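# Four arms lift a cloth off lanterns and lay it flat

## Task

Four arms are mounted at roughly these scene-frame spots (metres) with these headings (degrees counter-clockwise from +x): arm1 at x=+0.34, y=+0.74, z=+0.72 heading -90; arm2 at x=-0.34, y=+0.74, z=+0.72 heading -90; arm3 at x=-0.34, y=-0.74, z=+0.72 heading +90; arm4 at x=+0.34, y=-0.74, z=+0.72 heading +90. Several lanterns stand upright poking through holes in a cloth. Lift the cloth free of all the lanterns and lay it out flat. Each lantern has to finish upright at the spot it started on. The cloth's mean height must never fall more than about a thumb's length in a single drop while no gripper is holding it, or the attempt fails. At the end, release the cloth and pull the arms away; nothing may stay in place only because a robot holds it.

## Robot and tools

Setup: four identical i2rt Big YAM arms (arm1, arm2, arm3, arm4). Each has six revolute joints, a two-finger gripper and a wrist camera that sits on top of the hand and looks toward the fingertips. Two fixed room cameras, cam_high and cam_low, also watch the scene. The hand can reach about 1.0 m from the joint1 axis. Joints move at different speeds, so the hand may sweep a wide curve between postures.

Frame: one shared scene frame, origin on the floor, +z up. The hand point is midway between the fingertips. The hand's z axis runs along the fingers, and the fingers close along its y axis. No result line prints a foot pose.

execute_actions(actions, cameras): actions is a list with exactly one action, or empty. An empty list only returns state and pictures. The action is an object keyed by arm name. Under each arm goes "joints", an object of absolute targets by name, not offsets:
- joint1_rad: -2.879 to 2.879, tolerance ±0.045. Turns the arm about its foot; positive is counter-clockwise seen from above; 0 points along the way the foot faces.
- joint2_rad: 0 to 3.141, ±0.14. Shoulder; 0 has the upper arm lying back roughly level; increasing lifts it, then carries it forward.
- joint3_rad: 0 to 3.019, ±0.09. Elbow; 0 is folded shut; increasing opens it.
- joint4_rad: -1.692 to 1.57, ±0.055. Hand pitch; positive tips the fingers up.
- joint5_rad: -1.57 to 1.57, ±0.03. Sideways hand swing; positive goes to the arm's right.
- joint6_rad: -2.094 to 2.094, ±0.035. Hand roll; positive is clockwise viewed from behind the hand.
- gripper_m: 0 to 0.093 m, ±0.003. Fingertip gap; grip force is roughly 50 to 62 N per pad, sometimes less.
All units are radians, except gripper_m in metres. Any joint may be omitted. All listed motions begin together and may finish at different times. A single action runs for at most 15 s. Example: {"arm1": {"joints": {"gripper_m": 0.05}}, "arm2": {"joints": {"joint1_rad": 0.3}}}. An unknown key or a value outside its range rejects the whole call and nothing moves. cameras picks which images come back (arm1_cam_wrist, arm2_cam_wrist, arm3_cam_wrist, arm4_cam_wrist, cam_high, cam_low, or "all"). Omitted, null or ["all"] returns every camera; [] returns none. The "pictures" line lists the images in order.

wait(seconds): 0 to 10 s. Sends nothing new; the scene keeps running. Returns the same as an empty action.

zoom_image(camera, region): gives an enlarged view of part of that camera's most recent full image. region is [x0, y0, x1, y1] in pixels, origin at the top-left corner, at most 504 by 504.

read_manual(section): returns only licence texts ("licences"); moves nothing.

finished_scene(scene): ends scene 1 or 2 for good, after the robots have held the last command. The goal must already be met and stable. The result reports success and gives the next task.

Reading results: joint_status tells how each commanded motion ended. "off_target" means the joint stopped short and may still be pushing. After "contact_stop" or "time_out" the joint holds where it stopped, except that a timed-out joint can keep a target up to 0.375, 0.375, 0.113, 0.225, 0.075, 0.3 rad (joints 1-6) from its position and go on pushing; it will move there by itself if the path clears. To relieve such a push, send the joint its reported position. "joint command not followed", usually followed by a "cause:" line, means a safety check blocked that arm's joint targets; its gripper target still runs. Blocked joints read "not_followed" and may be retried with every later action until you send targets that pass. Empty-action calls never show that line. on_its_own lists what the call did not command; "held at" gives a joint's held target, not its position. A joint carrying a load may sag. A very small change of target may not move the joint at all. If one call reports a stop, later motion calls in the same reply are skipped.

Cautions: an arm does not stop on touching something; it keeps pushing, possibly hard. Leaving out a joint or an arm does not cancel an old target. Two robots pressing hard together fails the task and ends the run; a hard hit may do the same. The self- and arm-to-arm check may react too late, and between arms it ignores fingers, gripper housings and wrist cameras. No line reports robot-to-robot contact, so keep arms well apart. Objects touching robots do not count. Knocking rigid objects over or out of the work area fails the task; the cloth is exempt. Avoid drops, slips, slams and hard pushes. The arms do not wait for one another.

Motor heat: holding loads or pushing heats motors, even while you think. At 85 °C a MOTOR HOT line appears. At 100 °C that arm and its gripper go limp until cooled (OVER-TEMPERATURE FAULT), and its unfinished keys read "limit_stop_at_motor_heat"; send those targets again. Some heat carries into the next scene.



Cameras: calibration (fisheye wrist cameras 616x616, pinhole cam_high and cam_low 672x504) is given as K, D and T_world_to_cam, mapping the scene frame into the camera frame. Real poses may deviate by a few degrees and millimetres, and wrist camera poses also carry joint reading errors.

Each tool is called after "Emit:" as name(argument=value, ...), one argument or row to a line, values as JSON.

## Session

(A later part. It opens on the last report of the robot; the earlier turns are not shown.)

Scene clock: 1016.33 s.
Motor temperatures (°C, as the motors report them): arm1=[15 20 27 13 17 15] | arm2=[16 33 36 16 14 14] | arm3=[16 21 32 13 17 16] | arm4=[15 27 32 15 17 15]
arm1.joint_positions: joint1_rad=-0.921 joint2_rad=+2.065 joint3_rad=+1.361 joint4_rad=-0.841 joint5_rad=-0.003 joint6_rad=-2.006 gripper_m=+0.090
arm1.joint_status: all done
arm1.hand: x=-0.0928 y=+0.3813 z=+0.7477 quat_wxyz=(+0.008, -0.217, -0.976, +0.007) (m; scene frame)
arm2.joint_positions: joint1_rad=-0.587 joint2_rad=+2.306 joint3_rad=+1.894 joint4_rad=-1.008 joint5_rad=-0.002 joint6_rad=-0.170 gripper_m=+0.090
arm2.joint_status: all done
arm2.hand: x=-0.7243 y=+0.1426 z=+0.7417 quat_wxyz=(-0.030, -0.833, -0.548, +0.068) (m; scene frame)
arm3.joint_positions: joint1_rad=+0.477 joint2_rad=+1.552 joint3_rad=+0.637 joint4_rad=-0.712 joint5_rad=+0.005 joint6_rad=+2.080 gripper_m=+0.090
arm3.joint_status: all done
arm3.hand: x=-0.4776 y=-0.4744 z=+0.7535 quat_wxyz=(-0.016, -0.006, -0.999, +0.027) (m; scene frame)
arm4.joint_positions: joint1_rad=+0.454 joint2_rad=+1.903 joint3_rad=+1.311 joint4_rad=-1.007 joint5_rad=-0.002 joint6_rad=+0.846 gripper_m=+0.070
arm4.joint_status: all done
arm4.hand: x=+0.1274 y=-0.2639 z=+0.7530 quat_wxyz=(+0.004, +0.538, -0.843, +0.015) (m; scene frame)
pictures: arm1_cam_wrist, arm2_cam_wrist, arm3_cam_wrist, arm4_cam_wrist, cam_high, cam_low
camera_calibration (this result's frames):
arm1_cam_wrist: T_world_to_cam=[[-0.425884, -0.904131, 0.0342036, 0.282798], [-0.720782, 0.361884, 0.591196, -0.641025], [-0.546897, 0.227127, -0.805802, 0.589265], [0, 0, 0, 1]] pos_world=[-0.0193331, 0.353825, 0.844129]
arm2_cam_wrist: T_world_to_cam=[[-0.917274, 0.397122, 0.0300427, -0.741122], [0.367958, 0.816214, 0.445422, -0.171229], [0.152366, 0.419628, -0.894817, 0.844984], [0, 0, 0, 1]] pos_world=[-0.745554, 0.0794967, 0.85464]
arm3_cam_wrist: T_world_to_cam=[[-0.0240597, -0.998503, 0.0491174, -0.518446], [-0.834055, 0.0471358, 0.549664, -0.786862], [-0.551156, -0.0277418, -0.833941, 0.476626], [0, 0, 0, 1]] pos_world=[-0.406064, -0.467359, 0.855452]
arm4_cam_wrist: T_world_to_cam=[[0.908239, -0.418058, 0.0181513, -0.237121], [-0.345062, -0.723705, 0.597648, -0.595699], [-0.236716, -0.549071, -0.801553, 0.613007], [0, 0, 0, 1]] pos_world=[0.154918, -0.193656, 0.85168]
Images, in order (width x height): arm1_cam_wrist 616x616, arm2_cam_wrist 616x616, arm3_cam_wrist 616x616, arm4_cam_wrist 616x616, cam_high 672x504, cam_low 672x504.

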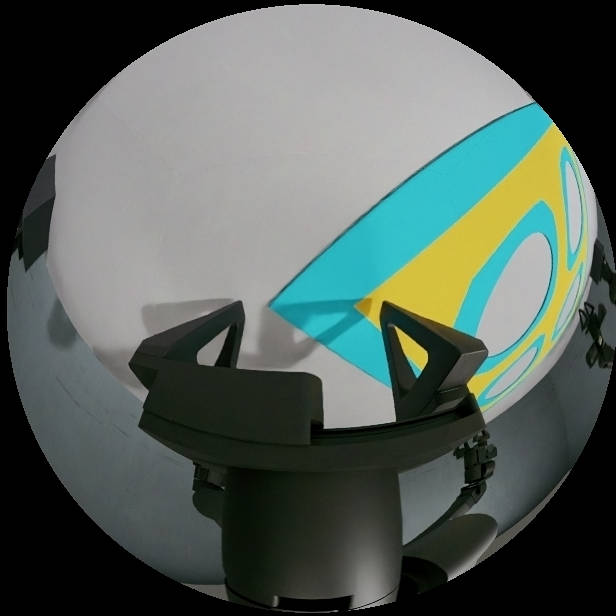

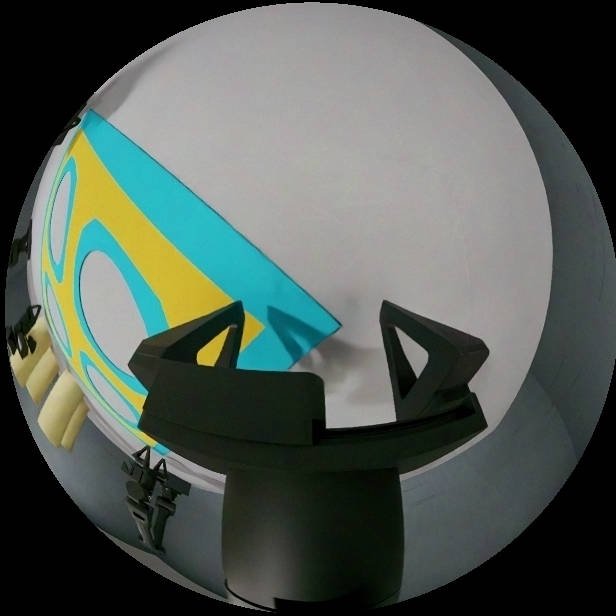

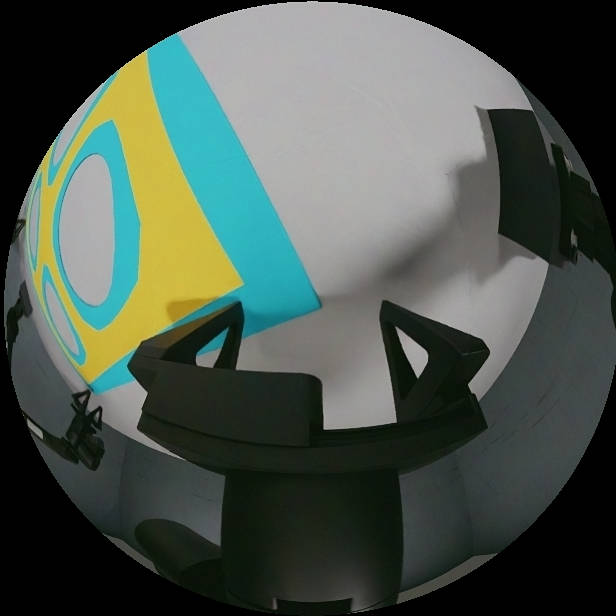

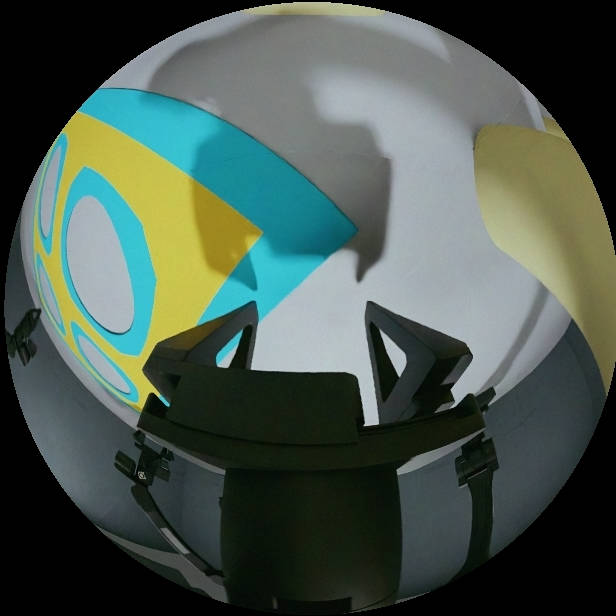

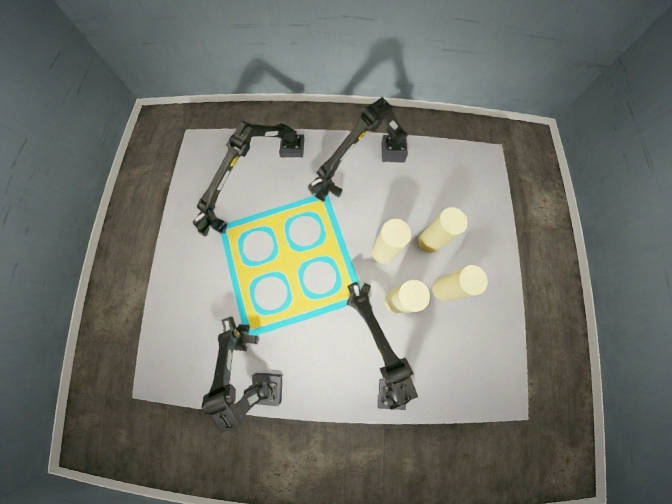

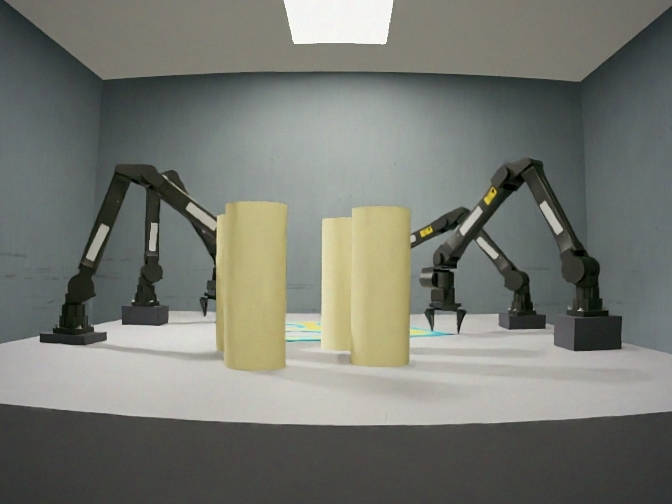

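Emit:
execute_actions(
  actions=[
    {"arm1":{"joints":{"joint2_rad":0.95,"joint3_rad":1.4,"joint4_rad":-1.4}},"arm2":{"joints":{"joint2_rad":1.15,"joint3_rad":1.6,"joint4_rad":-1.45}},"arm3":{"joints":{"joint2_rad":0.6,"joint3_rad":0.9,"joint4_rad":-1.1}},"arm4":{"joints":{"joint2_rad":0.85,"joint3_rad":1.35,"joint4_rad":-1.45}}},
  ],
  cameras=["cam_high","cam_low"],
)

Scene clock: 1034.43 s.
Motor temperatures (°C, as the motors report them): arm1=[15 20 28 13 17 15] | arm2=[16 33 35 16 14 14] | arm3=[16 20 33 13 17 16] | arm4=[15 27 33 15 17 15]
arm1.joint_positions: joint1_rad=-0.921 joint2_rad=+0.941 joint3_rad=+1.370 joint4_rad=-1.385 joint5_rad=-0.002 joint6_rad=-2.006 gripper_m=+0.090
arm1.joint_status: all done
arm1.hand: x=+0.0721 y=+0.5156 z=+1.2447 quat_wxyz=(+0.184, -0.206, -0.932, +0.237) (m; scene frame)
arm2.joint_positions: joint1_rad=-0.587 joint2_rad=+1.136 joint3_rad=+1.600 joint4_rad=-1.437 joint5_rad=-0.002 joint6_rad=-0.170 gripper_m=+0.090
arm2.joint_status: all done
arm2.hand: x=-0.5555 y=+0.4004 z=+1.2427 quat_wxyz=(-0.118, -0.798, -0.526, +0.269) (m; scene frame)
arm3.joint_positions: joint1_rad=+0.477 joint2_rad=+0.596 joint3_rad=+0.880 joint4_rad=-1.080 joint5_rad=+0.004 joint6_rad=+2.080 gripper_m=+0.090
arm3.joint_status: all done
arm3.hand: x=-0.4702 y=-0.4868 z=+1.1223 quat_wxyz=(+0.180, -0.007, -0.927, -0.329) (m; scene frame)
arm4.joint_positions: joint1_rad=+0.454 joint2_rad=+0.845 joint3_rad=+1.331 joint4_rad=-1.439 joint5_rad=-0.002 joint6_rad=+0.846 gripper_m=+0.070
arm4.joint_status: all done
arm4.hand: x=+0.2142 y=-0.4625 z=+1.1833 quat_wxyz=(-0.046, +0.513, -0.803, -0.300) (m; scene frame)
pictures: cam_high, cam_low
Images, in order (width x height): cam_high 672x504, cam_low 672x504.

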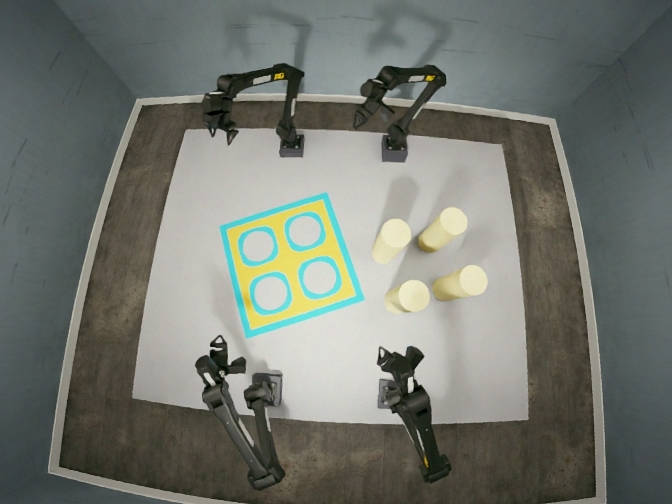

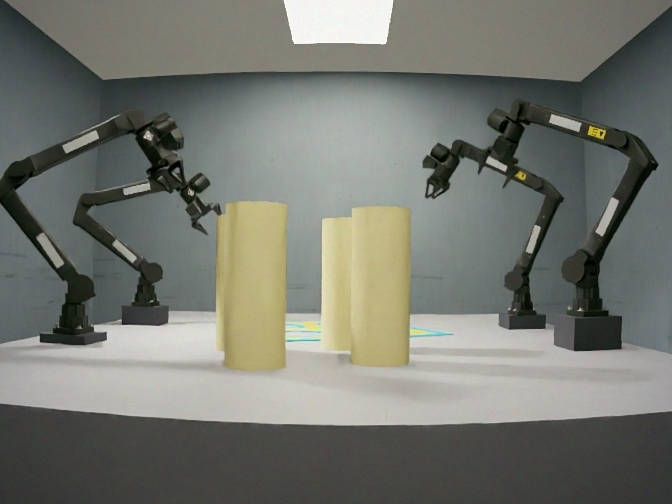

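Emit:
zoom_image(
  camera="cam_high",
  region=[190, 170, 510, 360],
)

Region (190, 170, 510, 360) of cam_high's 672x504 image, scaled by 1.575, with more detail than that image has; it fills the top 299 rows of this view, and the rest is white.

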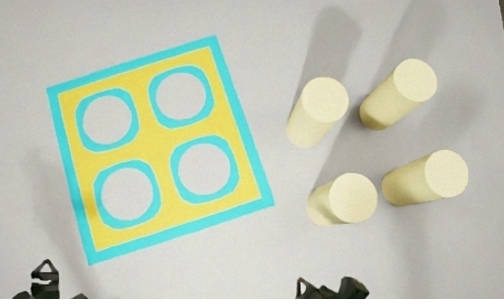

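The cloth is flat and clear of the lanterns, which are all still standing. Ending scene 1.

Emit:
finished_scene(
  scene=1,
)

The scene is finished: the task was done.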